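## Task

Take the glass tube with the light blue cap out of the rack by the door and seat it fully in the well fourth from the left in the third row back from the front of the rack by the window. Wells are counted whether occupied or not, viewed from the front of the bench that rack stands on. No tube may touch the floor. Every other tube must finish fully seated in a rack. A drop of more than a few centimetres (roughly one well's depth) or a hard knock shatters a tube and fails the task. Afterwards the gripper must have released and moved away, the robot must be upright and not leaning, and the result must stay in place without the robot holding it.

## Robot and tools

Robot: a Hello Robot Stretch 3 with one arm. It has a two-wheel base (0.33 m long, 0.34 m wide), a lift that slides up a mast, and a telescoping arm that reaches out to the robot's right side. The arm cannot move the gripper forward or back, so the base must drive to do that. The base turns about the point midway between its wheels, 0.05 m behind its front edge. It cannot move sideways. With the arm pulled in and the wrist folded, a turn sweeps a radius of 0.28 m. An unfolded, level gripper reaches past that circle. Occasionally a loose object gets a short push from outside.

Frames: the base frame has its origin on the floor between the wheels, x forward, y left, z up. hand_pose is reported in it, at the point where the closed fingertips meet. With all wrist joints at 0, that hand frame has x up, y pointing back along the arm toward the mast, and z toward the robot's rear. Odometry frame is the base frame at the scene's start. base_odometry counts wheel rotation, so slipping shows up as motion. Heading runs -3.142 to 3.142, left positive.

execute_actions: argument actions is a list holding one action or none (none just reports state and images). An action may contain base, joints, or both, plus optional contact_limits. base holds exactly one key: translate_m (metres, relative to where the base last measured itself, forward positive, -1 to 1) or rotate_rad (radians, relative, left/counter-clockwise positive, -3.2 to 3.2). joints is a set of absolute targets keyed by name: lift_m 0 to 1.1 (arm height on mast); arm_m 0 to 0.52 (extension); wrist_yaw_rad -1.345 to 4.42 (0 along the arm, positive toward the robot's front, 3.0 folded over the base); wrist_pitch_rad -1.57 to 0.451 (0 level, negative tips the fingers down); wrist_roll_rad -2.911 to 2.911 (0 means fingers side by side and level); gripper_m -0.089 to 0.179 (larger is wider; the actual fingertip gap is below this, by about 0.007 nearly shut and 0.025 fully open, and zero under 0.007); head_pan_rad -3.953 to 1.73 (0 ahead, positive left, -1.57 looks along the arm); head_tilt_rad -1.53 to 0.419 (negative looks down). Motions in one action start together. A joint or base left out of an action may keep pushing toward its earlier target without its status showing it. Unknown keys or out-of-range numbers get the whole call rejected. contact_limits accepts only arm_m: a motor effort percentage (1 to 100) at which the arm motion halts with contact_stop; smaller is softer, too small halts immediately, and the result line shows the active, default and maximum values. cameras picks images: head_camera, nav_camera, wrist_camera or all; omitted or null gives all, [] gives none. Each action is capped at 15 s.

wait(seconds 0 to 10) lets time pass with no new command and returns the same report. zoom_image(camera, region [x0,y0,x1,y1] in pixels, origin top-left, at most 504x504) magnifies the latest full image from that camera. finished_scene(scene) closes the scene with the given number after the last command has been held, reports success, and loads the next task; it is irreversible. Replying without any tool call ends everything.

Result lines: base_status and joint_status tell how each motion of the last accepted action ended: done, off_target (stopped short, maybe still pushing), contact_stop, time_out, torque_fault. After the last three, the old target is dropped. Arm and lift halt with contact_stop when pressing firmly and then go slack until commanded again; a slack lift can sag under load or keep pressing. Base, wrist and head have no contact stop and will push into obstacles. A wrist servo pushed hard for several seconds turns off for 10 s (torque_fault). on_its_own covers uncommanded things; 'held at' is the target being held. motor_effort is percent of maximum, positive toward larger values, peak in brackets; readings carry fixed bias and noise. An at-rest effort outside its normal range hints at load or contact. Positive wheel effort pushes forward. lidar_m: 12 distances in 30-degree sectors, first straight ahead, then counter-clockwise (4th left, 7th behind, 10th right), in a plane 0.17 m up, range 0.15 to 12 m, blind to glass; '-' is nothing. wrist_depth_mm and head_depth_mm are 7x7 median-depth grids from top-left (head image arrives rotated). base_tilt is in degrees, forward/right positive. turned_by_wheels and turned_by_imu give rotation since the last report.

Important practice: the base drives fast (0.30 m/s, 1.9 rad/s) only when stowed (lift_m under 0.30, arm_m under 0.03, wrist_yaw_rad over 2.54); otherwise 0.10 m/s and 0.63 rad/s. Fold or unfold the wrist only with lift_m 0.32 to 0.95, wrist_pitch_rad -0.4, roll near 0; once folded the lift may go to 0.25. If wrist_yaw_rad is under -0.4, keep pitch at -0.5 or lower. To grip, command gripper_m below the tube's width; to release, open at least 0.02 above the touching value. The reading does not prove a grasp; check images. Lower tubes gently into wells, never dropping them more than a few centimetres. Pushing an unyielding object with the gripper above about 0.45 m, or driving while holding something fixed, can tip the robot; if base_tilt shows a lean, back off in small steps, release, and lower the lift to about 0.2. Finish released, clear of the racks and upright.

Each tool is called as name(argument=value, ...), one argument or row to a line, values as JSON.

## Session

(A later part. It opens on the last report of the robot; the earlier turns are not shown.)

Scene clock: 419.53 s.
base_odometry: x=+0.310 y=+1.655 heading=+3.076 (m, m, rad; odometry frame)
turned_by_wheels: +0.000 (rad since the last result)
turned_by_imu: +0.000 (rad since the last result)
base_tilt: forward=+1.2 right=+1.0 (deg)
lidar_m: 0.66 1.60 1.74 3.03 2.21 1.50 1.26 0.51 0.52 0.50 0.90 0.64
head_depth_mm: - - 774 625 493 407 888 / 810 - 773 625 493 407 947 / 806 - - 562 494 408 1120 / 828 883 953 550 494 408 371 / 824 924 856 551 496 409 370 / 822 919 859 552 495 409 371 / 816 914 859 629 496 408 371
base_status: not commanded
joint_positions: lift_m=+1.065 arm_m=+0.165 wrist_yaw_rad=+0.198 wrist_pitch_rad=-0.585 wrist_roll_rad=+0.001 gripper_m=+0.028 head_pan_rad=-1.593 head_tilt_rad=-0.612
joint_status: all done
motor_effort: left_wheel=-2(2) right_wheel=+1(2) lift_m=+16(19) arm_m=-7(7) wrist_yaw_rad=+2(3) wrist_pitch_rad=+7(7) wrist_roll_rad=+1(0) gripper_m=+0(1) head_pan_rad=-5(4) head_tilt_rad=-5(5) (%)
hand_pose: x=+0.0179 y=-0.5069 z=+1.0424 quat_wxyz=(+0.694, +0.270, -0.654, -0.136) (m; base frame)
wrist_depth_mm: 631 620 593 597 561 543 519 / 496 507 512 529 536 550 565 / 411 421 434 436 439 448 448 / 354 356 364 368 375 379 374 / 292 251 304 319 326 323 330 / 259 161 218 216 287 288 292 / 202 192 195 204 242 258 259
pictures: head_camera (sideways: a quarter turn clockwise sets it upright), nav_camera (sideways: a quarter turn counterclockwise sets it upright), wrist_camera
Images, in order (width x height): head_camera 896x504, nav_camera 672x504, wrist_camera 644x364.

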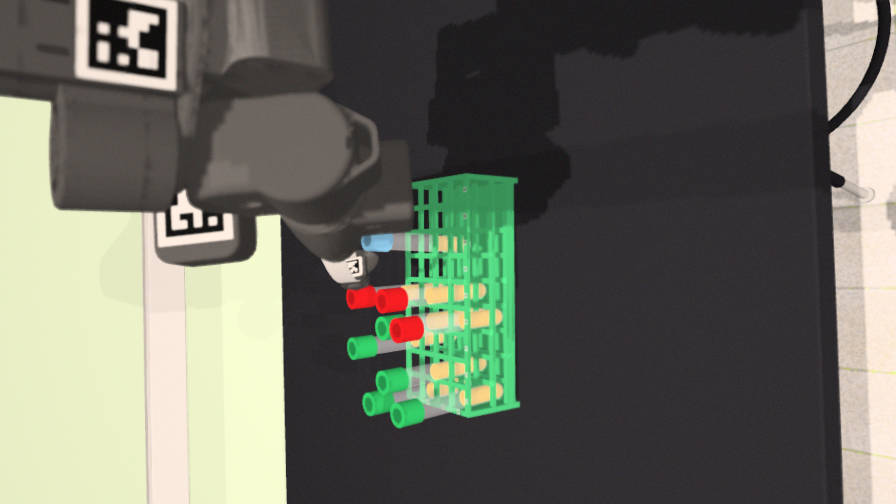

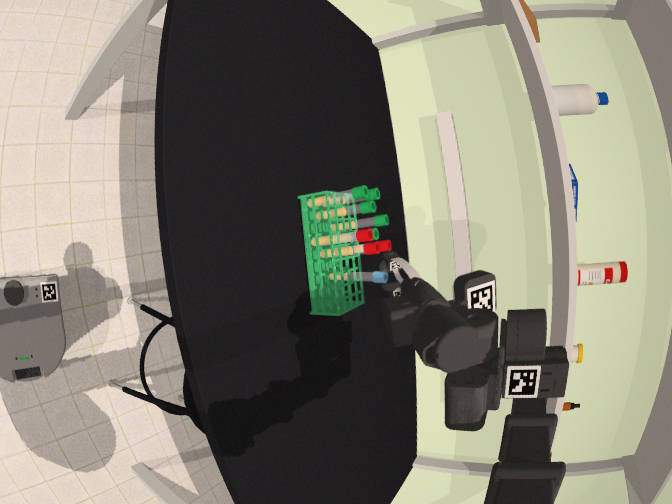

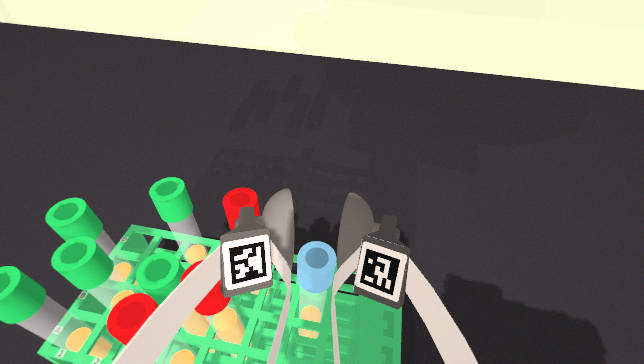

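execute_actions(
  actions=[
    {"joints":{"arm_m":0.150}},
  ],
  cameras=["wrist_camera","head_camera"],
)

execute_actions(
  actions=[
    {"joints":{"lift_m":1.055}},
  ],
  cameras=["wrist_camera","head_camera"],
)

Scene clock: 420.97 s.
base_odometry: x=+0.310 y=+1.655 heading=+3.076 (m, m, rad; odometry frame)
turned_by_wheels: +0.000 (rad since the last result)
turned_by_imu: +0.000 (rad since the last result)
base_tilt: forward=+1.2 right=+1.0 (deg)
lidar_m: 0.66 1.61 1.74 3.04 2.22 1.51 1.26 0.52 0.51 0.50 0.90 0.64
head_depth_mm: - - 755 624 494 407 890 / 809 - - 625 494 407 950 / 806 - - 562 494 408 1118 / 828 884 903 553 495 408 371 / 828 923 856 549 495 408 371 / 821 921 858 552 495 409 371 / 817 916 860 629 495 409 371
base_status: not commanded
joint_positions: lift_m=+1.065 arm_m=+0.150 wrist_yaw_rad=+0.198 wrist_pitch_rad=-0.585 wrist_roll_rad=+0.001 gripper_m=+0.028 head_pan_rad=-1.593 head_tilt_rad=-0.612
joint_status: all done
motor_effort: left_wheel=-2(3) right_wheel=+3(3) lift_m=+16(16) arm_m=-7(9) wrist_yaw_rad=+2(2) wrist_pitch_rad=+7(7) wrist_roll_rad=+1(0) gripper_m=+0(0) head_pan_rad=-5(4) head_tilt_rad=-5(4) (%)
hand_pose: x=+0.0179 y=-0.4919 z=+1.0424 quat_wxyz=(+0.694, +0.270, -0.654, -0.136) (m; base frame)
wrist_depth_mm: 633 614 615 599 580 552 538 / 494 503 512 525 530 547 561 / 415 421 424 431 441 450 452 / 352 354 350 368 369 374 377 / 306 190 250 179 324 327 331 / 265 211 208 233 286 290 290 / 242 213 206 211 237 256 258
pictures: head_camera (sideways: a quarter turn clockwise sets it upright), wrist_camera
Images, in order (width x height): head_camera 896x504, wrist_camera 644x364.

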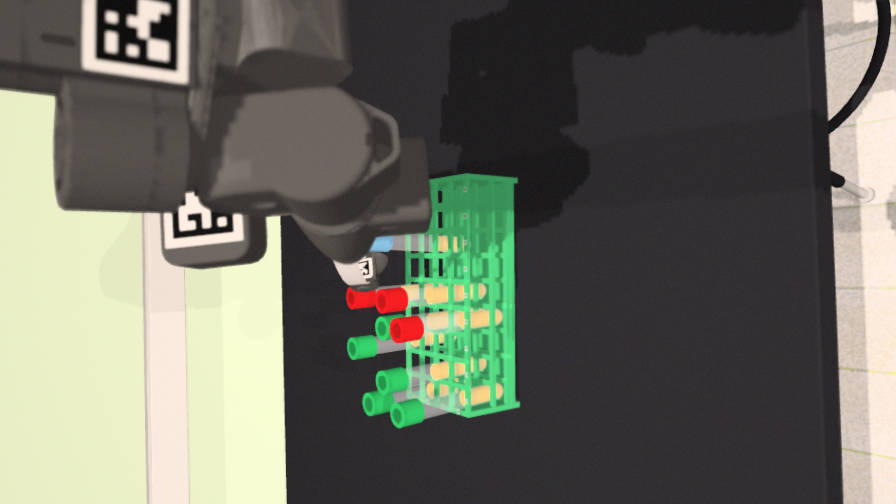

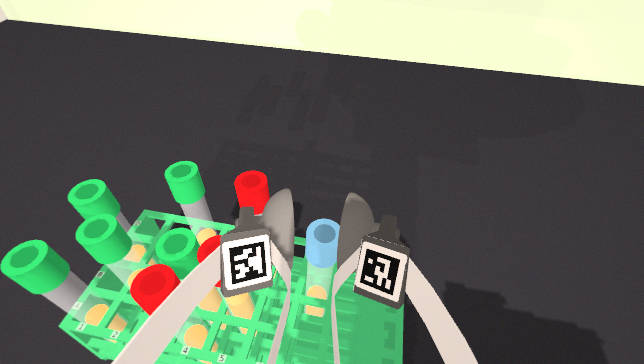

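Scene clock: 421.70 s.
base_odometry: x=+0.310 y=+1.655 heading=+3.076 (m, m, rad; odometry frame)
turned_by_wheels: +0.000 (rad since the last result)
turned_by_imu: +0.000 (rad since the last result)
base_tilt: forward=+1.2 right=+0.8 (deg)
lidar_m: 0.66 1.61 1.74 3.04 2.21 1.51 1.26 0.51 0.51 0.50 0.90 0.64
head_depth_mm: - - - 626 493 407 891 / 817 - - 625 494 407 949 / 817 - - 561 494 408 1118 / 829 881 903 550 495 408 371 / 824 924 856 551 495 408 371 / 823 919 858 552 496 408 371 / 819 917 860 628 497 409 371
base_status: not commanded
joint_positions: lift_m=+1.055 arm_m=+0.150 wrist_yaw_rad=+0.198 wrist_pitch_rad=-0.585 wrist_roll_rad=+0.001 gripper_m=+0.028 head_pan_rad=-1.593 head_tilt_rad=-0.612
joint_status: all done
motor_effort: left_wheel=-2(2) right_wheel=+2(3) lift_m=+16(16) arm_m=-6(7) wrist_yaw_rad=+2(2) wrist_pitch_rad=+7(7) wrist_roll_rad=+0(0) gripper_m=-1(0) head_pan_rad=-5(5) head_tilt_rad=-5(5) (%)
hand_pose: x=+0.0179 y=-0.4919 z=+1.0324 quat_wxyz=(+0.694, +0.270, -0.654, -0.136) (m; base frame)
wrist_depth_mm: 599 613 616 582 575 547 532 / 479 486 499 504 518 526 534 / 399 399 404 413 425 428 439 / 332 336 333 354 355 361 368 / 285 170 164 172 307 311 316 / 259 156 201 223 275 275 278 / 231 210 199 194 233 249 249
pictures: head_camera (sideways: a quarter turn clockwise sets it upright), wrist_camera
Images, in order (width x height): head_camera 896x504, wrist_camera 644x364.

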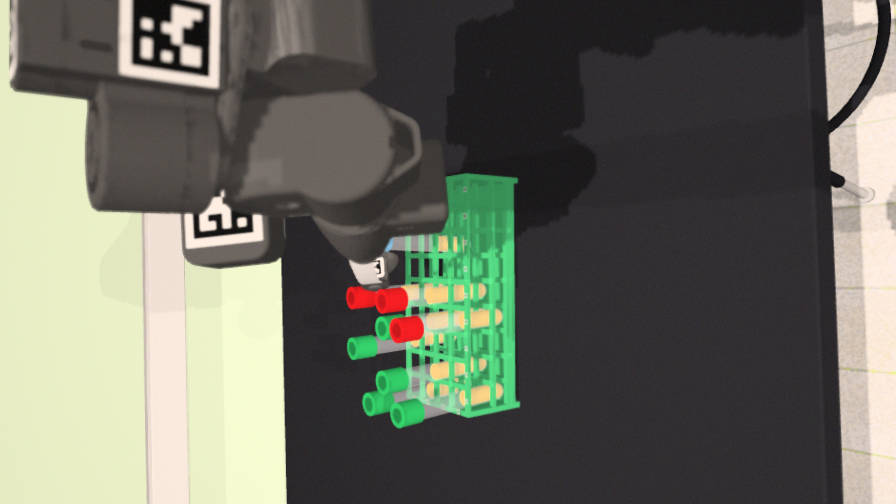

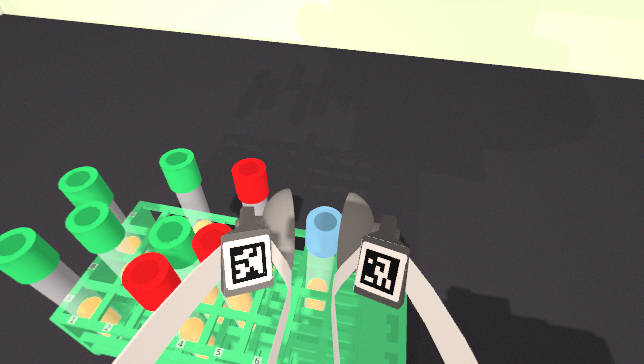

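execute_actions(
  actions=[
    {"joints":{"gripper_m":0.0}},
  ],
  cameras=["wrist_camera","head_camera"],
)

execute_actions(
  actions=[
    {"joints":{"lift_m":1.07}},
  ],
  cameras=["wrist_camera","head_camera"],
)

Scene clock: 423.00 s.
base_odometry: x=+0.310 y=+1.655 heading=+3.076 (m, m, rad; odometry frame)
turned_by_wheels: +0.000 (rad since the last result)
turned_by_imu: +0.000 (rad since the last result)
base_tilt: forward=+1.2 right=+1.0 (deg)
lidar_m: 0.66 1.61 1.74 3.05 2.22 1.50 1.25 0.52 0.51 0.50 0.90 0.64
head_depth_mm: - - - 625 492 406 892 / 817 - - 624 493 408 945 / 820 - - 561 495 407 1114 / 827 880 902 551 494 408 371 / 825 926 857 551 495 409 371 / 821 919 858 552 495 409 371 / 819 915 859 629 495 408 371
base_status: not commanded
joint_positions: lift_m=+1.055 arm_m=+0.150 wrist_yaw_rad=+0.198 wrist_pitch_rad=-0.585 wrist_roll_rad=+0.001 gripper_m=+0.000 head_pan_rad=-1.593 head_tilt_rad=-0.612
joint_status: all done
motor_effort: left_wheel=-2(2) right_wheel=+2(2) lift_m=+15(16) arm_m=-7(7) wrist_yaw_rad=+2(2) wrist_pitch_rad=+7(7) wrist_roll_rad=+0(0) gripper_m=-6(94) head_pan_rad=-5(5) head_tilt_rad=-4(5) (%)
hand_pose: x=+0.0179 y=-0.4919 z=+1.0324 quat_wxyz=(+0.694, +0.270, -0.654, -0.136) (m; base frame)
wrist_depth_mm: 604 629 602 600 576 554 546 / 474 483 494 503 514 528 536 / 401 403 409 416 420 428 430 / 327 337 327 353 356 360 364 / 286 172 164 169 312 316 320 / 257 155 199 222 275 275 280 / 233 213 203 209 229 248 251
pictures: head_camera (sideways: a quarter turn clockwise sets it upright), wrist_camera
Images, in order (width x height): head_camera 896x504, wrist_camera 644x364.

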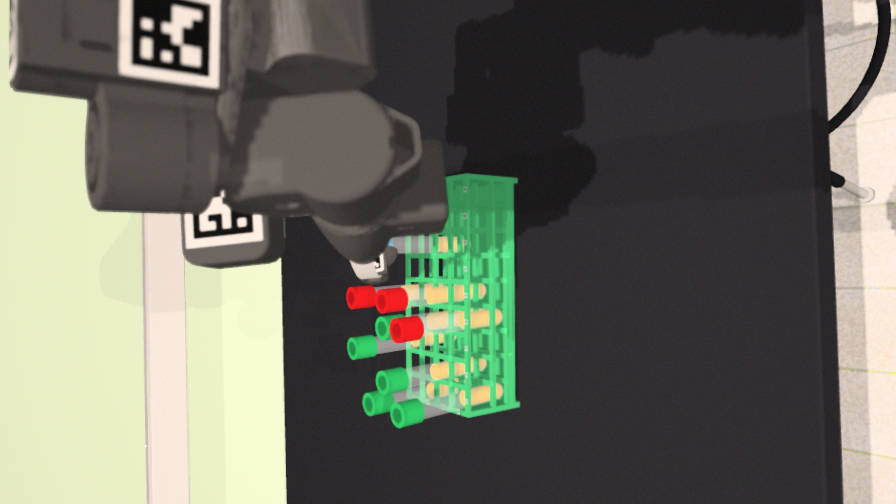

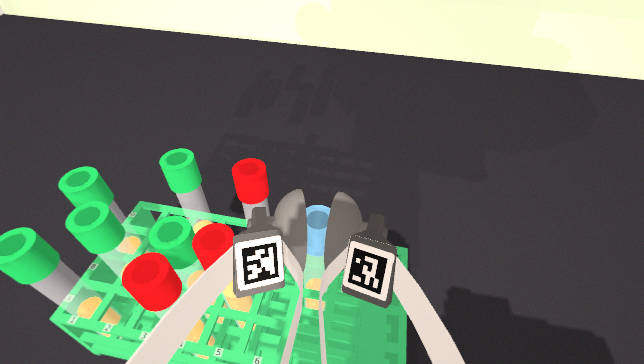

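Scene clock: 423.83 s.
base_odometry: x=+0.310 y=+1.655 heading=+3.076 (m, m, rad; odometry frame)
turned_by_wheels: +0.000 (rad since the last result)
turned_by_imu: +0.000 (rad since the last result)
base_tilt: forward=+1.3 right=+1.0 (deg)
lidar_m: 0.66 1.61 1.74 3.03 2.22 1.50 1.26 0.52 0.51 0.50 0.90 0.64
head_depth_mm: - - 772 625 493 407 891 / - - - 625 493 407 947 / 806 - - 560 494 408 1117 / 828 884 955 553 495 408 371 / 824 921 857 550 495 408 371 / 821 917 857 551 496 409 371 / 818 915 861 631 495 408 371
base_status: not commanded
joint_positions: lift_m=+1.070 arm_m=+0.150 wrist_yaw_rad=+0.198 wrist_pitch_rad=-0.585 wrist_roll_rad=+0.001 gripper_m=+0.000 head_pan_rad=-1.593 head_tilt_rad=-0.612
joint_status: all done
motor_effort: left_wheel=-2(1) right_wheel=+2(3) lift_m=+26(26) arm_m=-8(7) wrist_yaw_rad=+2(3) wrist_pitch_rad=+7(7) wrist_roll_rad=+0(0) gripper_m=-5(6) head_pan_rad=-4(5) head_tilt_rad=-4(6) (%)
hand_pose: x=+0.0179 y=-0.4918 z=+1.0468 quat_wxyz=(+0.694, +0.270, -0.654, -0.136) (m; base frame)
wrist_depth_mm: 647 630 626 607 583 560 535 / 509 513 521 529 550 561 562 / 420 422 437 445 454 455 460 / 362 360 361 367 377 383 391 / 310 197 256 169 330 328 336 / 266 212 203 223 290 291 296 / 245 219 208 222 238 263 263
pictures: head_camera (sideways: a quarter turn clockwise sets it upright), wrist_camera
Images, in order (width x height): head_camera 896x504, wrist_camera 644x364.

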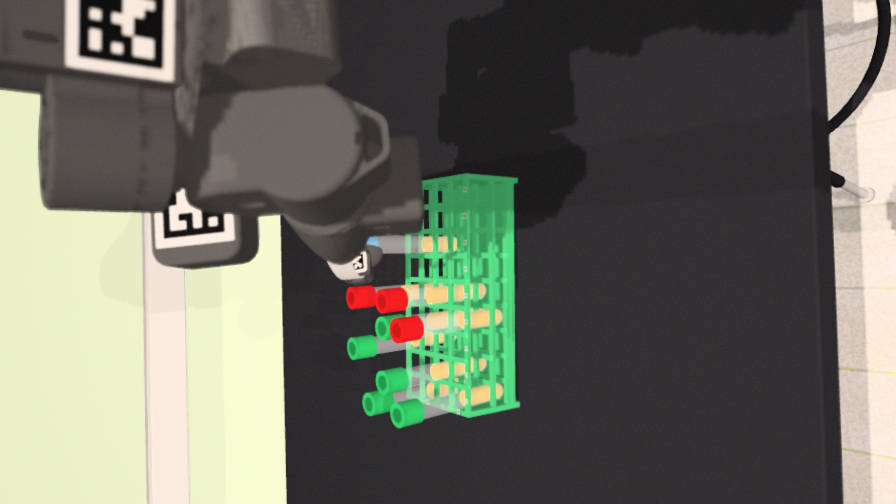

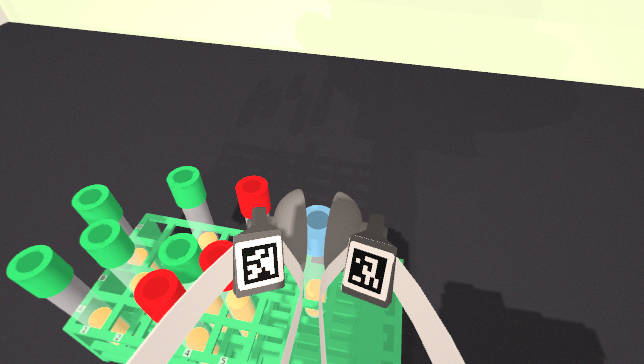

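execute_actions(
  actions=[
    {"joints":{"lift_m":1.1}},
  ],
  cameras=["wrist_camera","head_camera"],
)

Scene clock: 426.03 s.
base_odometry: x=+0.310 y=+1.655 heading=+3.076 (m, m, rad; odometry frame)
turned_by_wheels: +0.000 (rad since the last result)
turned_by_imu: +0.000 (rad since the last result)
base_tilt: forward=+1.2 right=+0.9 (deg)
lidar_m: 0.66 1.61 1.74 3.04 2.22 1.50 1.26 0.52 0.51 0.50 0.90 0.64
head_depth_mm: - - 852 624 493 407 892 / - - 812 624 494 408 947 / - - - 581 494 408 1117 / 815 945 775 554 495 408 371 / 826 922 857 551 495 408 371 / 821 919 858 552 495 409 371 / 819 914 860 628 496 409 371
base_status: not commanded
joint_positions: lift_m=+1.100 arm_m=+0.150 wrist_yaw_rad=+0.198 wrist_pitch_rad=-0.585 wrist_roll_rad=+0.001 gripper_m=+0.000 head_pan_rad=-1.593 head_tilt_rad=-0.612
joint_status: all done
motor_effort: left_wheel=-2(2) right_wheel=+2(3) lift_m=+26(24) arm_m=-7(7) wrist_yaw_rad=+2(2) wrist_pitch_rad=+7(7) wrist_roll_rad=+0(0) gripper_m=-5(6) head_pan_rad=-4(5) head_tilt_rad=-5(4) (%)
hand_pose: x=+0.0179 y=-0.4918 z=+1.0768 quat_wxyz=(+0.694, +0.270, -0.654, -0.136) (m; base frame)
wrist_depth_mm: 667 650 624 612 590 557 527 / 568 575 589 594 601 587 588 / 463 474 484 487 496 503 505 / 398 406 408 416 415 427 435 / 346 345 277 168 369 368 373 / 304 247 198 272 322 327 331 / 278 236 229 251 283 290 292
pictures: head_camera (sideways: a quarter turn clockwise sets it upright), wrist_camera
Images, in order (width x height): head_camera 896x504, wrist_camera 644x364.

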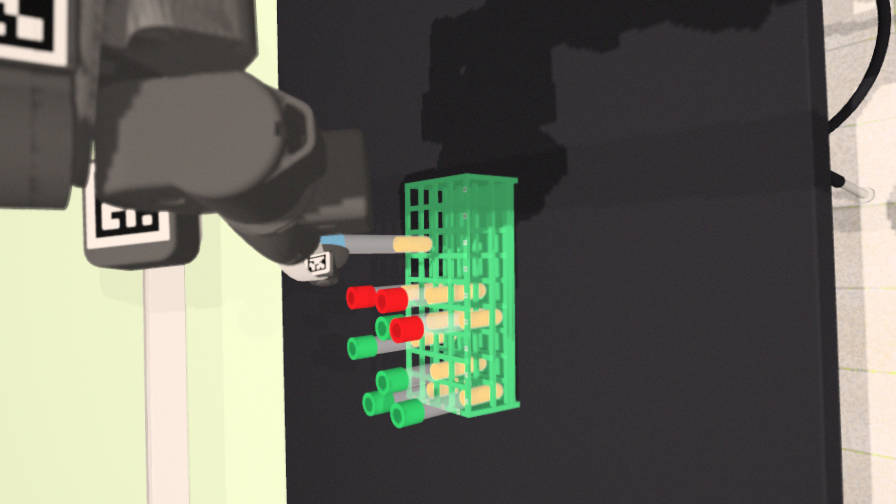

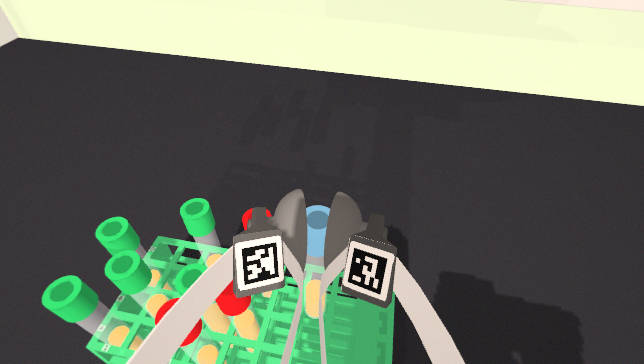

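zoom_image(
  camera="head_camera",
  region=[300,170,540,430],
)

execute_actions(
  actions=[
    {"base":{"translate_m":0.021}},
  ],
  cameras=["wrist_camera","head_camera"],
)

Region (300, 170, 540, 430) of head_camera's 896x504 image, scaled by 1.938, with more detail than that image has; it fills the left 465 columns of this view, and the rest is white.

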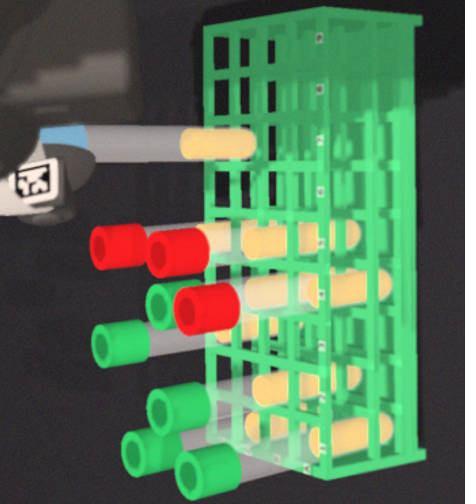

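Scene clock: 427.70 s.
base_odometry: x=+0.289 y=+1.656 heading=+3.076 (m, m, rad; odometry frame)
turned_by_wheels: +0.000 (rad since the last result)
turned_by_imu: +0.000 (rad since the last result)
base_tilt: forward=+1.2 right=+0.9 (deg)
lidar_m: 1.92 1.59 1.71 3.66 2.25 1.53 1.27 0.53 0.80 0.51 0.90 0.62
head_depth_mm: - - 854 625 493 407 893 / - - 811 625 493 407 926 / - - - 576 494 408 370 / 813 943 740 551 494 408 371 / 824 926 858 552 495 408 371 / 820 917 859 584 495 408 371 / 816 913 862 629 495 408 371
base_status: done
joint_positions: lift_m=+1.100 arm_m=+0.150 wrist_yaw_rad=+0.198 wrist_pitch_rad=-0.585 wrist_roll_rad=+0.001 gripper_m=+0.000 head_pan_rad=-1.593 head_tilt_rad=-0.612
joint_status: not commanded
motor_effort: left_wheel=-3(5) right_wheel=+3(6) lift_m=+25(25) arm_m=-7(7) wrist_yaw_rad=+2(2) wrist_pitch_rad=+7(7) wrist_roll_rad=+0(0) gripper_m=-5(6) head_pan_rad=-5(5) head_tilt_rad=-5(5) (%)
hand_pose: x=+0.0179 y=-0.4918 z=+1.0768 quat_wxyz=(+0.694, +0.270, -0.654, -0.136) (m; base frame)
wrist_depth_mm: 671 637 629 598 577 568 529 / 554 566 581 602 610 599 587 / 465 469 484 492 501 504 506 / 399 401 410 417 425 428 438 / 349 346 343 - 368 368 374 / 311 224 188 261 325 325 329 / 278 234 219 252 247 293 292
pictures: head_camera (sideways: a quarter turn clockwise sets it upright), wrist_camera
Images, in order (width x height): head_camera 896x504, wrist_camera 644x364.

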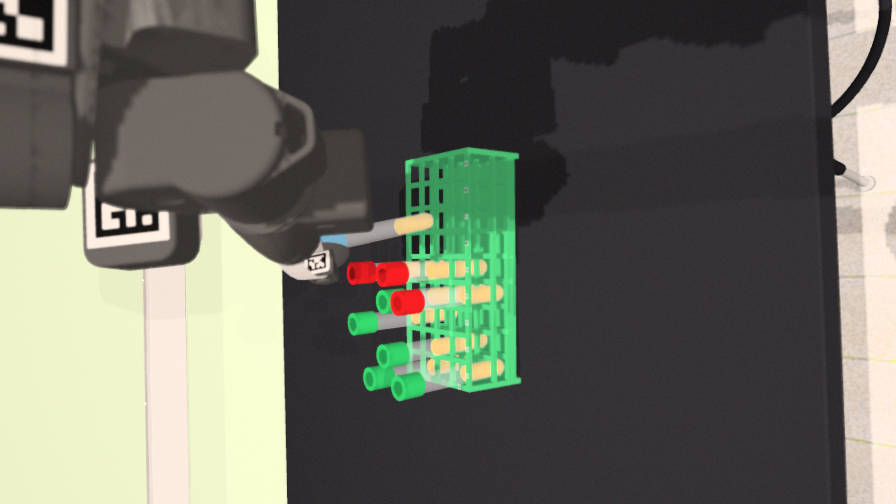

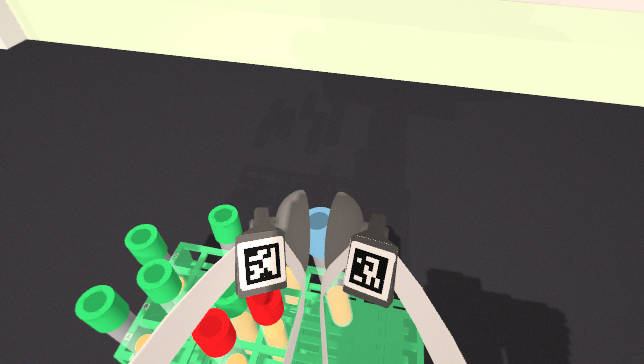

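execute_actions(
  actions=[
    {"base":{"translate_m":-0.021}},
  ],
  cameras=["wrist_camera","head_camera"],
)

execute_actions(
  actions=[
    {"joints":{"wrist_pitch_rad":-0.50}},
  ],
  cameras=["wrist_camera","head_camera"],
)

Scene clock: 429.43 s.
base_odometry: x=+0.310 y=+1.655 heading=+3.076 (m, m, rad; odometry frame)
turned_by_wheels: +0.000 (rad since the last result)
turned_by_imu: +0.000 (rad since the last result)
base_tilt: forward=+1.3 right=+1.0 (deg)
lidar_m: 0.66 1.61 1.74 3.05 2.22 1.51 1.25 0.51 0.51 0.50 0.90 0.64
head_depth_mm: - - 854 625 493 407 892 / - - 811 626 494 408 946 / - - - 581 495 408 1115 / 816 945 774 552 495 408 371 / 824 924 857 550 495 409 371 / 821 921 858 551 496 408 371 / 816 915 860 629 496 409 371
base_status: done
joint_positions: lift_m=+1.100 arm_m=+0.150 wrist_yaw_rad=+0.199 wrist_pitch_rad=-0.585 wrist_roll_rad=+0.001 gripper_m=+0.000 head_pan_rad=-1.593 head_tilt_rad=-0.612
joint_status: not commanded
motor_effort: left_wheel=-2(8) right_wheel=+0(2) lift_m=+25(25) arm_m=-7(7) wrist_yaw_rad=+1(2) wrist_pitch_rad=+7(7) wrist_roll_rad=+0(0) gripper_m=-7(6) head_pan_rad=-5(5) head_tilt_rad=-5(5) (%)
hand_pose: x=+0.0181 y=-0.4918 z=+1.0768 quat_wxyz=(+0.694, +0.270, -0.653, -0.136) (m; base frame)
wrist_depth_mm: 676 653 622 615 573 546 539 / 558 571 582 597 599 598 596 / 464 475 482 483 494 504 501 / 404 408 415 416 416 427 429 / 350 344 308 170 362 370 374 / 305 247 197 269 323 324 327 / 280 235 231 251 278 292 294
pictures: head_camera (sideways: a quarter turn clockwise sets it upright), wrist_camera
Images, in order (width x height): head_camera 896x504, wrist_camera 644x364.

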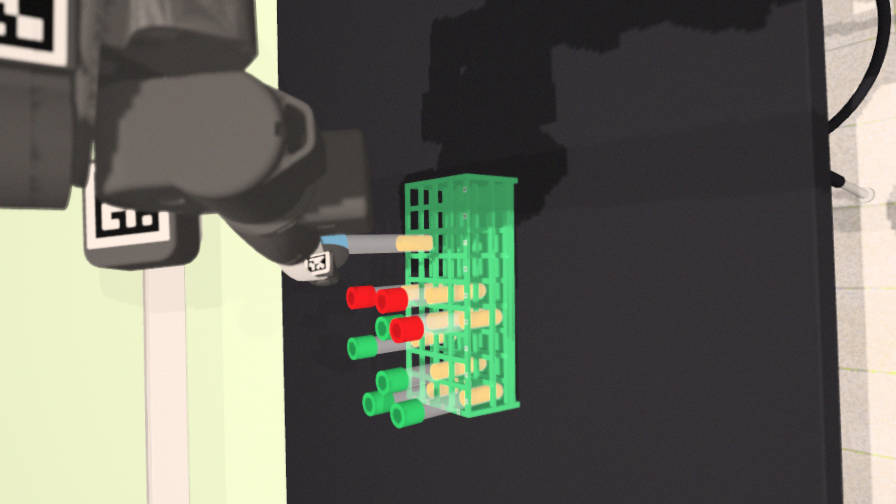

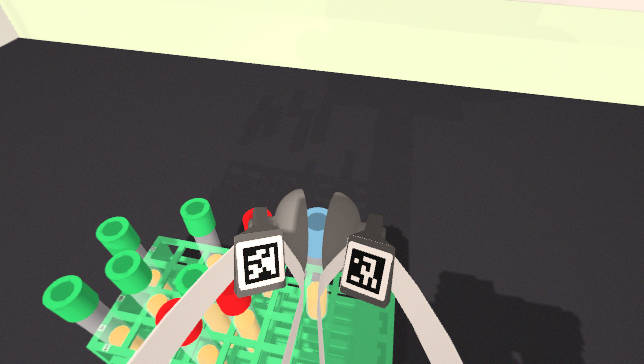

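Scene clock: 430.10 s.
base_odometry: x=+0.310 y=+1.655 heading=+3.076 (m, m, rad; odometry frame)
turned_by_wheels: +0.000 (rad since the last result)
turned_by_imu: +0.000 (rad since the last result)
base_tilt: forward=+1.4 right=+0.9 (deg)
lidar_m: 0.66 1.61 1.74 3.04 2.21 1.51 1.25 0.52 0.51 0.50 0.90 0.64
head_depth_mm: - - 851 624 493 407 888 / - - 811 626 494 408 946 / - - - 583 494 407 1116 / 814 944 775 553 494 408 371 / 826 925 858 543 495 409 372 / 821 918 857 552 495 409 371 / 819 912 858 628 496 409 371
base_status: not commanded
joint_positions: lift_m=+1.100 arm_m=+0.150 wrist_yaw_rad=+0.199 wrist_pitch_rad=-0.522 wrist_roll_rad=+0.001 gripper_m=+0.000 head_pan_rad=-1.593 head_tilt_rad=-0.612
joint_status: all done
motor_effort: left_wheel=-2(2) right_wheel=+2(1) lift_m=+25(25) arm_m=-7(7) wrist_yaw_rad=+1(1) wrist_pitch_rad=+10(9) wrist_roll_rad=+0(0) gripper_m=-5(6) head_pan_rad=-5(5) head_tilt_rad=-5(5) (%)
hand_pose: x=+0.0200 y=-0.5013 z=+1.0897 quat_wxyz=(+0.698, +0.250, -0.662, -0.114) (m; base frame)
wrist_depth_mm: 664 634 613 588 577 471 449 / 643 663 660 633 637 590 575 / 515 528 537 544 559 579 576 / 431 442 444 453 462 463 465 / 375 379 383 175 392 394 404 / 329 266 272 288 342 344 349 / 280 248 218 260 287 307 308
pictures: head_camera (sideways: a quarter turn clockwise sets it upright), wrist_camera
Images, in order (width x height): head_camera 896x504, wrist_camera 644x364.

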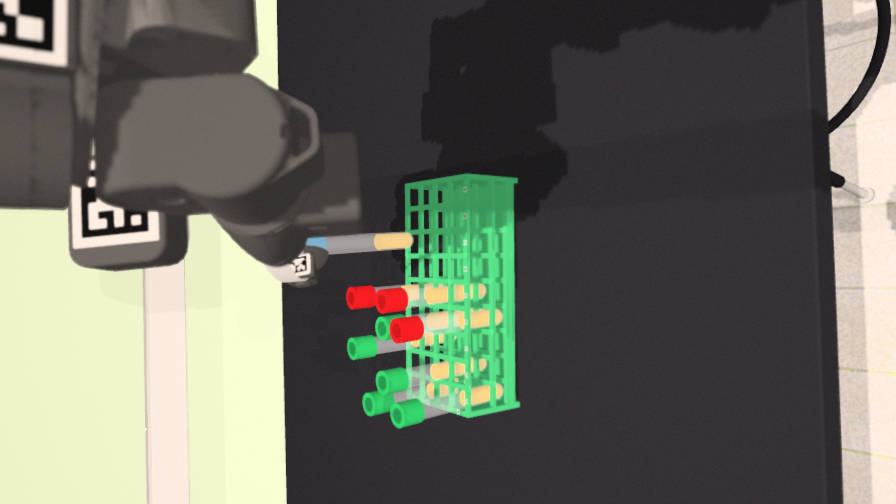

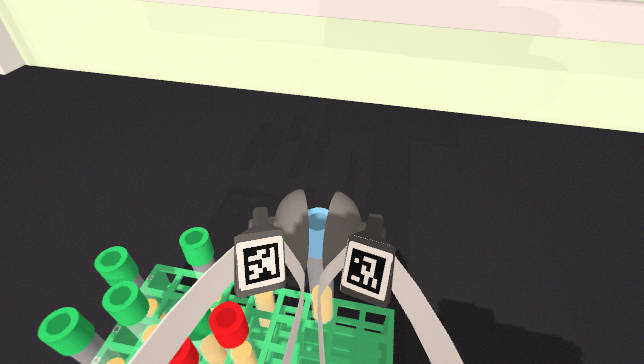

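execute_actions(
  actions=[
    {"joints":{"arm_m":0.136}},
  ],
  cameras=[],
)

execute_actions(
  actions=[
    {"base":{"translate_m":0.021}},
  ],
  cameras=["wrist_camera","head_camera"],
)

Scene clock: 431.53 s.
base_odometry: x=+0.310 y=+1.655 heading=+3.076 (m, m, rad; odometry frame)
turned_by_wheels: +0.000 (rad since the last result)
turned_by_imu: +0.000 (rad since the last result)
base_tilt: forward=+1.3 right=+0.9 (deg)
lidar_m: 0.66 1.61 1.74 3.05 2.22 1.51 1.25 0.51 0.51 0.50 0.90 0.64
head_depth_mm: - - 852 626 494 407 889 / - - 772 625 494 407 948 / - - - 581 494 408 1116 / 813 945 774 551 494 408 371 / 822 925 857 544 495 408 371 / 821 921 858 551 495 408 371 / 815 913 860 629 496 409 371
base_status: not commanded
joint_positions: lift_m=+1.100 arm_m=+0.136 wrist_yaw_rad=+0.199 wrist_pitch_rad=-0.522 wrist_roll_rad=+0.001 gripper_m=+0.000 head_pan_rad=-1.593 head_tilt_rad=-0.612
joint_status: all done
motor_effort: left_wheel=-2(2) right_wheel=+2(2) lift_m=+25(25) arm_m=-7(10) wrist_yaw_rad=+1(2) wrist_pitch_rad=+10(10) wrist_roll_rad=+0(0) gripper_m=-7(5) head_pan_rad=-5(5) head_tilt_rad=-5(5) (%)
hand_pose: x=+0.0200 y=-0.4874 z=+1.0898 quat_wxyz=(+0.698, +0.250, -0.662, -0.114) (m; base frame)
wrist_depth_mm: 665 664 625 610 581 485 464 / 634 656 658 636 638 594 589 / 515 523 534 544 555 576 574 / 437 437 445 455 460 467 473 / 376 372 374 - 393 399 403 / 325 275 207 291 343 346 352 / 291 243 235 255 288 305 308
pictures: none
No camera images: the call's "cameras" was empty. Leave "cameras" out to get every camera's image.

Scene clock: 432.57 s.
base_odometry: x=+0.289 y=+1.656 heading=+3.076 (m, m, rad; odometry frame)
turned_by_wheels: +0.000 (rad since the last result)
turned_by_imu: +0.000 (rad since the last result)
base_tilt: forward=+1.3 right=+0.9 (deg)
lidar_m: 1.91 1.59 1.71 3.67 2.26 1.53 1.28 0.53 0.81 0.51 0.90 0.62
head_depth_mm: - - 850 624 493 408 894 / - - 773 626 494 407 927 / - - - 575 495 408 370 / 812 942 776 551 494 408 371 / 822 923 859 551 495 409 371 / 820 919 859 584 496 409 371 / 816 913 859 629 496 409 371
base_status: done
joint_positions: lift_m=+1.100 arm_m=+0.136 wrist_yaw_rad=+0.199 wrist_pitch_rad=-0.522 wrist_roll_rad=+0.001 gripper_m=+0.000 head_pan_rad=-1.593 head_tilt_rad=-0.612
joint_status: not commanded
motor_effort: left_wheel=-2(5) right_wheel=+3(6) lift_m=+25(25) arm_m=-7(7) wrist_yaw_rad=+1(1) wrist_pitch_rad=+11(10) wrist_roll_rad=+1(0) gripper_m=-6(5) head_pan_rad=-4(5) head_tilt_rad=-5(5) (%)
hand_pose: x=+0.0200 y=-0.4874 z=+1.0898 quat_wxyz=(+0.698, +0.250, -0.662, -0.114) (m; base frame)
wrist_depth_mm: 668 657 616 593 582 480 461 / 648 661 669 663 630 606 581 / 516 525 532 549 546 578 569 / 432 437 448 449 456 469 475 / 371 379 381 - 390 399 401 / 328 316 202 263 344 343 348 / 291 238 232 250 281 305 307
pictures: head_camera (sideways: a quarter turn clockwise sets it upright), wrist_camera
Images, in order (width x height): head_camera 896x504, wrist_camera 644x364.

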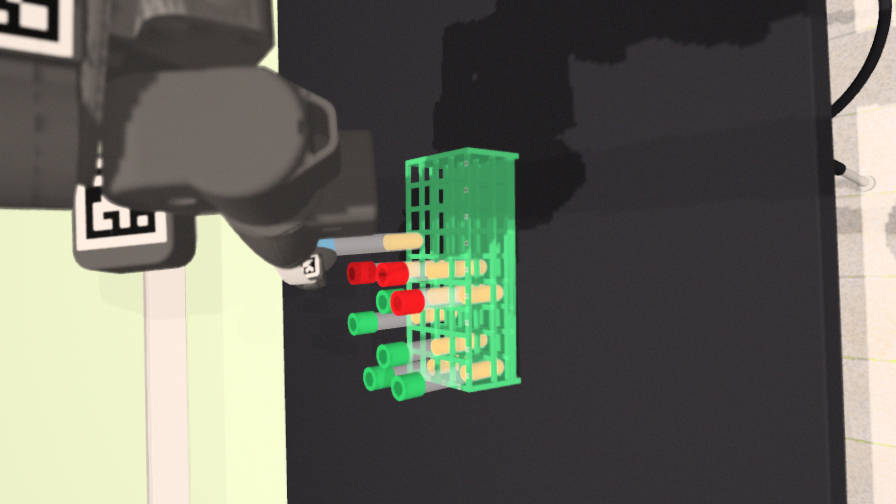

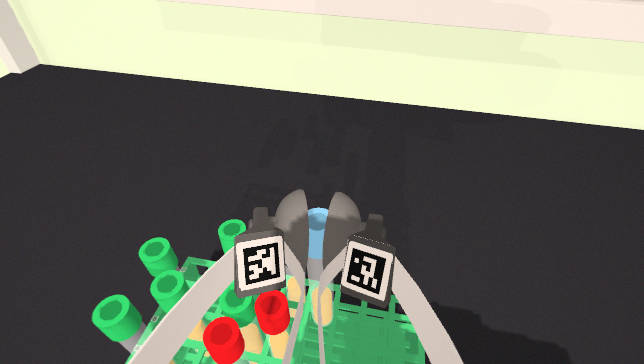

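execute_actions(
  actions=[
    {"base":{"translate_m":0.012}},
  ],
  cameras=["wrist_camera","head_camera"],
)

Scene clock: 435.50 s.
base_odometry: x=+0.277 y=+1.657 heading=+3.076 (m, m, rad; odometry frame)
turned_by_wheels: +0.000 (rad since the last result)
turned_by_imu: +0.000 (rad since the last result)
base_tilt: forward=+1.2 right=+0.9 (deg)
lidar_m: 1.90 1.59 1.69 3.67 2.27 1.54 1.29 0.54 0.51 0.51 0.90 0.61
head_depth_mm: - - 853 624 493 407 906 / - - 774 626 493 407 370 / - - - 575 495 408 371 / 810 943 773 536 494 408 371 / 824 920 857 551 494 408 371 / 819 915 859 605 495 409 371 / 814 909 859 629 496 408 371
base_status: done
joint_positions: lift_m=+1.100 arm_m=+0.136 wrist_yaw_rad=+0.199 wrist_pitch_rad=-0.522 wrist_roll_rad=+0.001 gripper_m=+0.000 head_pan_rad=-1.593 head_tilt_rad=-0.612
joint_status: not commanded
motor_effort: left_wheel=-2(4) right_wheel=+2(7) lift_m=+25(25) arm_m=-7(7) wrist_yaw_rad=+2(1) wrist_pitch_rad=+10(10) wrist_roll_rad=+0(0) gripper_m=-6(5) head_pan_rad=-5(5) head_tilt_rad=-5(5) (%)
hand_pose: x=+0.0200 y=-0.4874 z=+1.0898 quat_wxyz=(+0.698, +0.250, -0.662, -0.114) (m; base frame)
wrist_depth_mm: 663 655 615 608 574 473 461 / 635 655 662 646 654 616 579 / 517 530 541 542 560 573 567 / 430 440 446 453 459 467 473 / 375 378 389 - 395 402 404 / 325 327 208 274 343 345 346 / 293 278 230 258 274 305 306
pictures: head_camera (sideways: a quarter turn clockwise sets it upright), wrist_camera
Images, in order (width x height): head_camera 896x504, wrist_camera 644x364.

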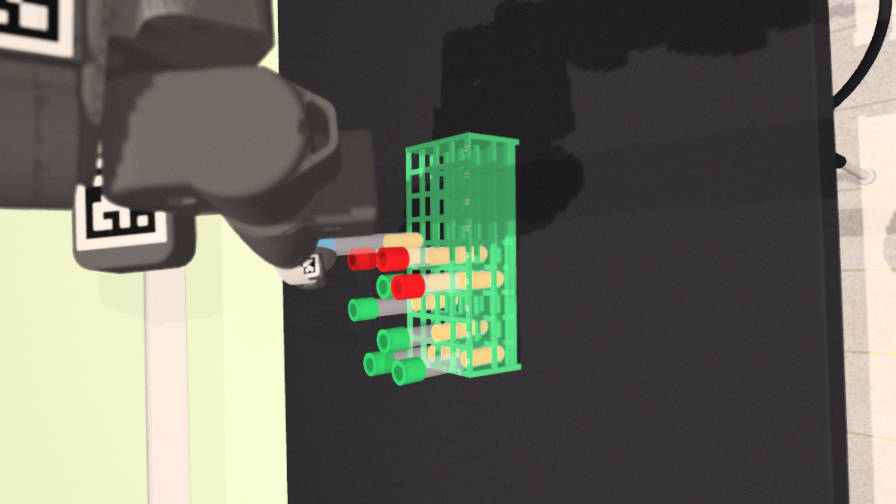

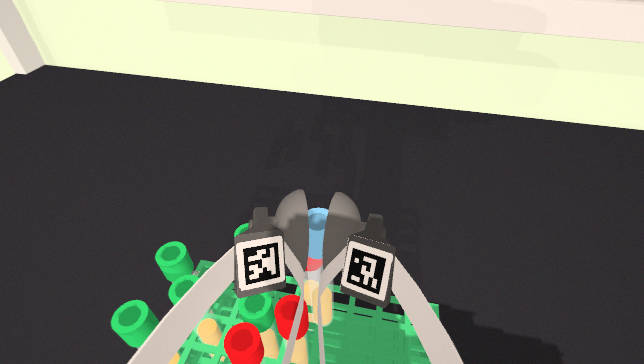

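execute_actions(
  actions=[
    {"base":{"translate_m":0.010}},
  ],
  cameras=["wrist_camera","head_camera"],
)

zoom_image(
  camera="head_camera",
  region=[300,120,540,380],
)

Scene clock: 438.80 s.
base_odometry: x=+0.267 y=+1.658 heading=+3.076 (m, m, rad; odometry frame)
turned_by_wheels: +0.000 (rad since the last result)
turned_by_imu: +0.000 (rad since the last result)
base_tilt: forward=+1.3 right=+0.9 (deg)
lidar_m: 1.89 1.58 1.68 3.07 2.29 1.55 1.30 0.55 0.51 0.51 0.90 0.60
head_depth_mm: - - 853 625 494 407 370 / - - 773 603 494 407 370 / - - - 570 494 408 371 / 810 939 776 536 495 408 371 / 821 918 856 552 496 409 371 / 816 916 859 629 495 409 371 / 814 912 859 629 496 408 362
base_status: done
joint_positions: lift_m=+1.100 arm_m=+0.136 wrist_yaw_rad=+0.199 wrist_pitch_rad=-0.522 wrist_roll_rad=+0.001 gripper_m=+0.000 head_pan_rad=-1.593 head_tilt_rad=-0.612
joint_status: not commanded
motor_effort: left_wheel=-2(7) right_wheel=+2(7) lift_m=+25(25) arm_m=-7(7) wrist_yaw_rad=+1(1) wrist_pitch_rad=+10(11) wrist_roll_rad=+0(0) gripper_m=-5(5) head_pan_rad=-5(5) head_tilt_rad=-4(5) (%)
hand_pose: x=+0.0200 y=-0.4874 z=+1.0898 quat_wxyz=(+0.698, +0.250, -0.662, -0.114) (m; base frame)
wrist_depth_mm: 662 653 631 598 561 479 468 / 631 659 669 661 628 612 589 / 525 529 537 555 557 561 580 / 434 439 444 461 456 465 467 / 372 377 383 - 392 396 400 / 328 329 217 276 341 344 352 / 288 286 234 240 273 304 311
pictures: head_camera (sideways: a quarter turn clockwise sets it upright), wrist_camera
Images, in order (width x height): head_camera 896x504, wrist_camera 644x364.

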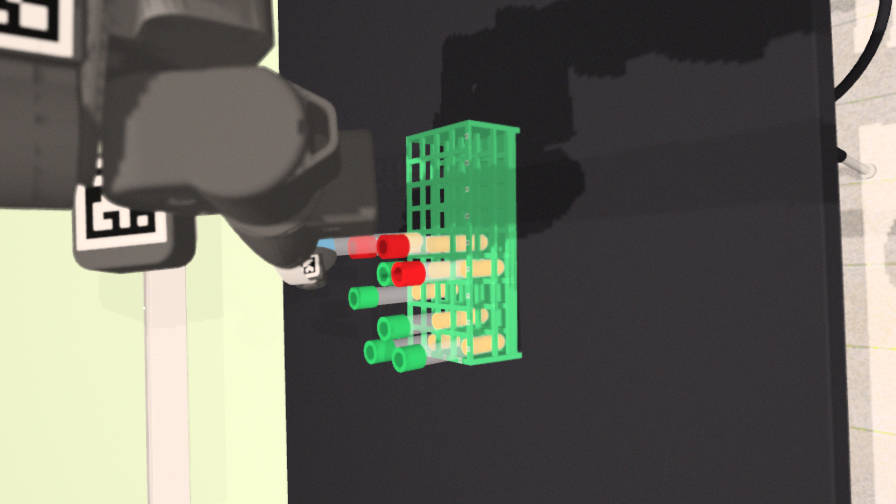

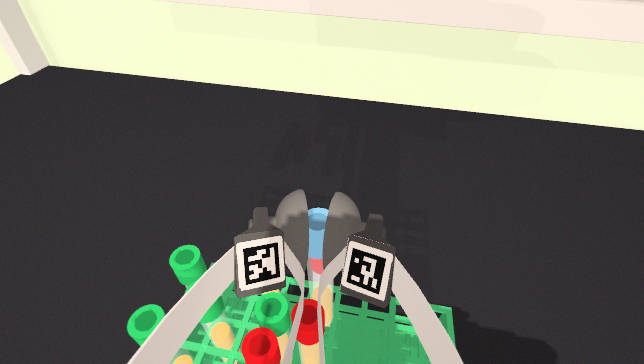

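Region (300, 120, 540, 380) of head_camera's 896x504 image, scaled by 1.938, with more detail than that image has; it fills the left 465 columns of this view, and the rest is white.

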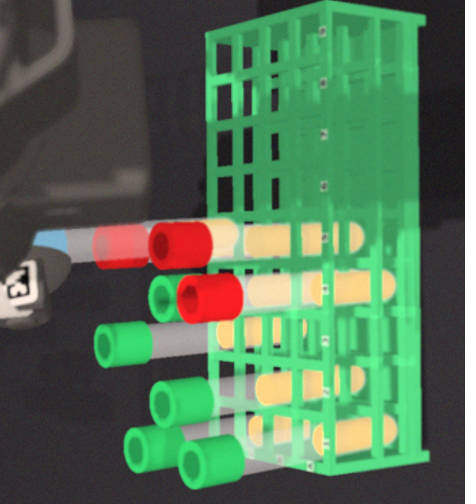

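execute_actions(
  actions=[
    {"base":{"translate_m":0.020}},
  ],
  cameras=["wrist_camera","head_camera"],
)

zoom_image(
  camera="head_camera",
  region=[300,100,540,360],
)

Scene clock: 440.27 s.
base_odometry: x=+0.247 y=+1.659 heading=+3.076 (m, m, rad; odometry frame)
turned_by_wheels: +0.000 (rad since the last result)
turned_by_imu: +0.000 (rad since the last result)
base_tilt: forward=+1.3 right=+1.0 (deg)
lidar_m: 1.87 1.56 1.66 3.06 2.32 1.57 1.32 0.56 0.52 0.88 0.89 0.58
head_depth_mm: - - 853 625 493 407 370 / - - 771 578 494 407 370 / - - - 575 495 408 370 / 812 937 773 551 495 408 371 / 819 919 858 555 495 408 371 / 815 912 857 628 496 409 363 / 813 911 861 630 496 408 362
base_status: done
joint_positions: lift_m=+1.100 arm_m=+0.136 wrist_yaw_rad=+0.199 wrist_pitch_rad=-0.522 wrist_roll_rad=+0.001 gripper_m=+0.000 head_pan_rad=-1.593 head_tilt_rad=-0.612
joint_status: not commanded
motor_effort: left_wheel=-2(3) right_wheel=+2(7) lift_m=+25(25) arm_m=-7(7) wrist_yaw_rad=+1(1) wrist_pitch_rad=+11(10) wrist_roll_rad=+0(0) gripper_m=-5(5) head_pan_rad=-5(4) head_tilt_rad=-5(5) (%)
hand_pose: x=+0.0200 y=-0.4874 z=+1.0898 quat_wxyz=(+0.698, +0.250, -0.662, -0.114) (m; base frame)
wrist_depth_mm: 655 641 621 596 572 474 459 / 643 664 657 646 630 607 580 / 522 530 536 541 545 565 575 / 436 440 444 456 458 465 475 / 369 380 384 - 392 394 401 / 324 329 261 266 340 350 351 / 291 294 236 189 266 297 308
pictures: head_camera (sideways: a quarter turn clockwise sets it upright), wrist_camera
Images, in order (width x height): head_camera 896x504, wrist_camera 644x364.

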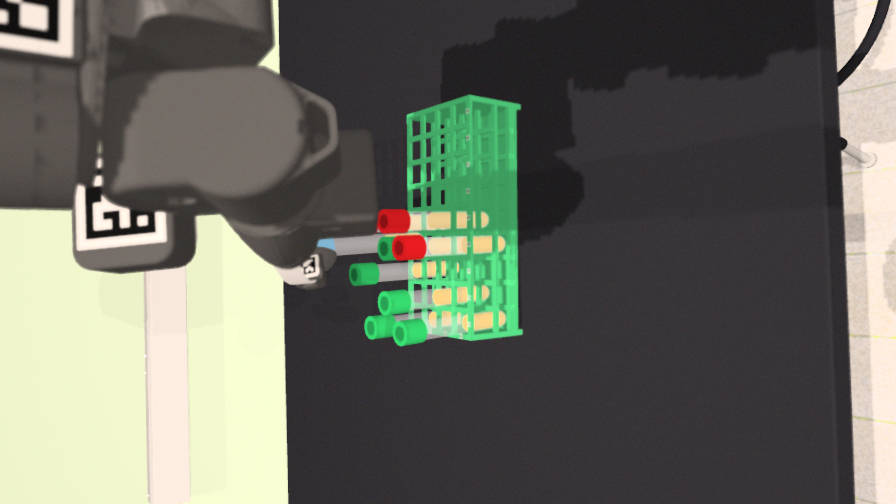

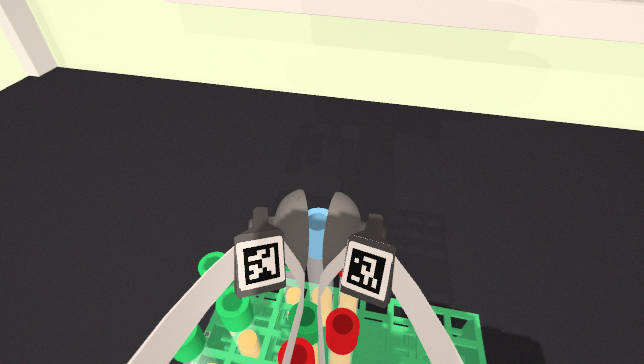

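Region (300, 100, 540, 360) of head_camera's 896x504 image, scaled by 1.938, with more detail than that image has; it fills the left 465 columns of this view, and the rest is white.

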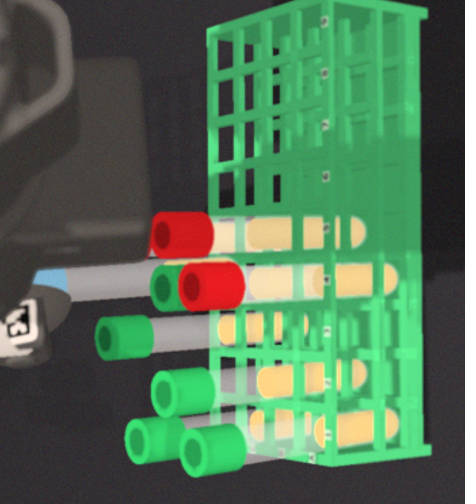

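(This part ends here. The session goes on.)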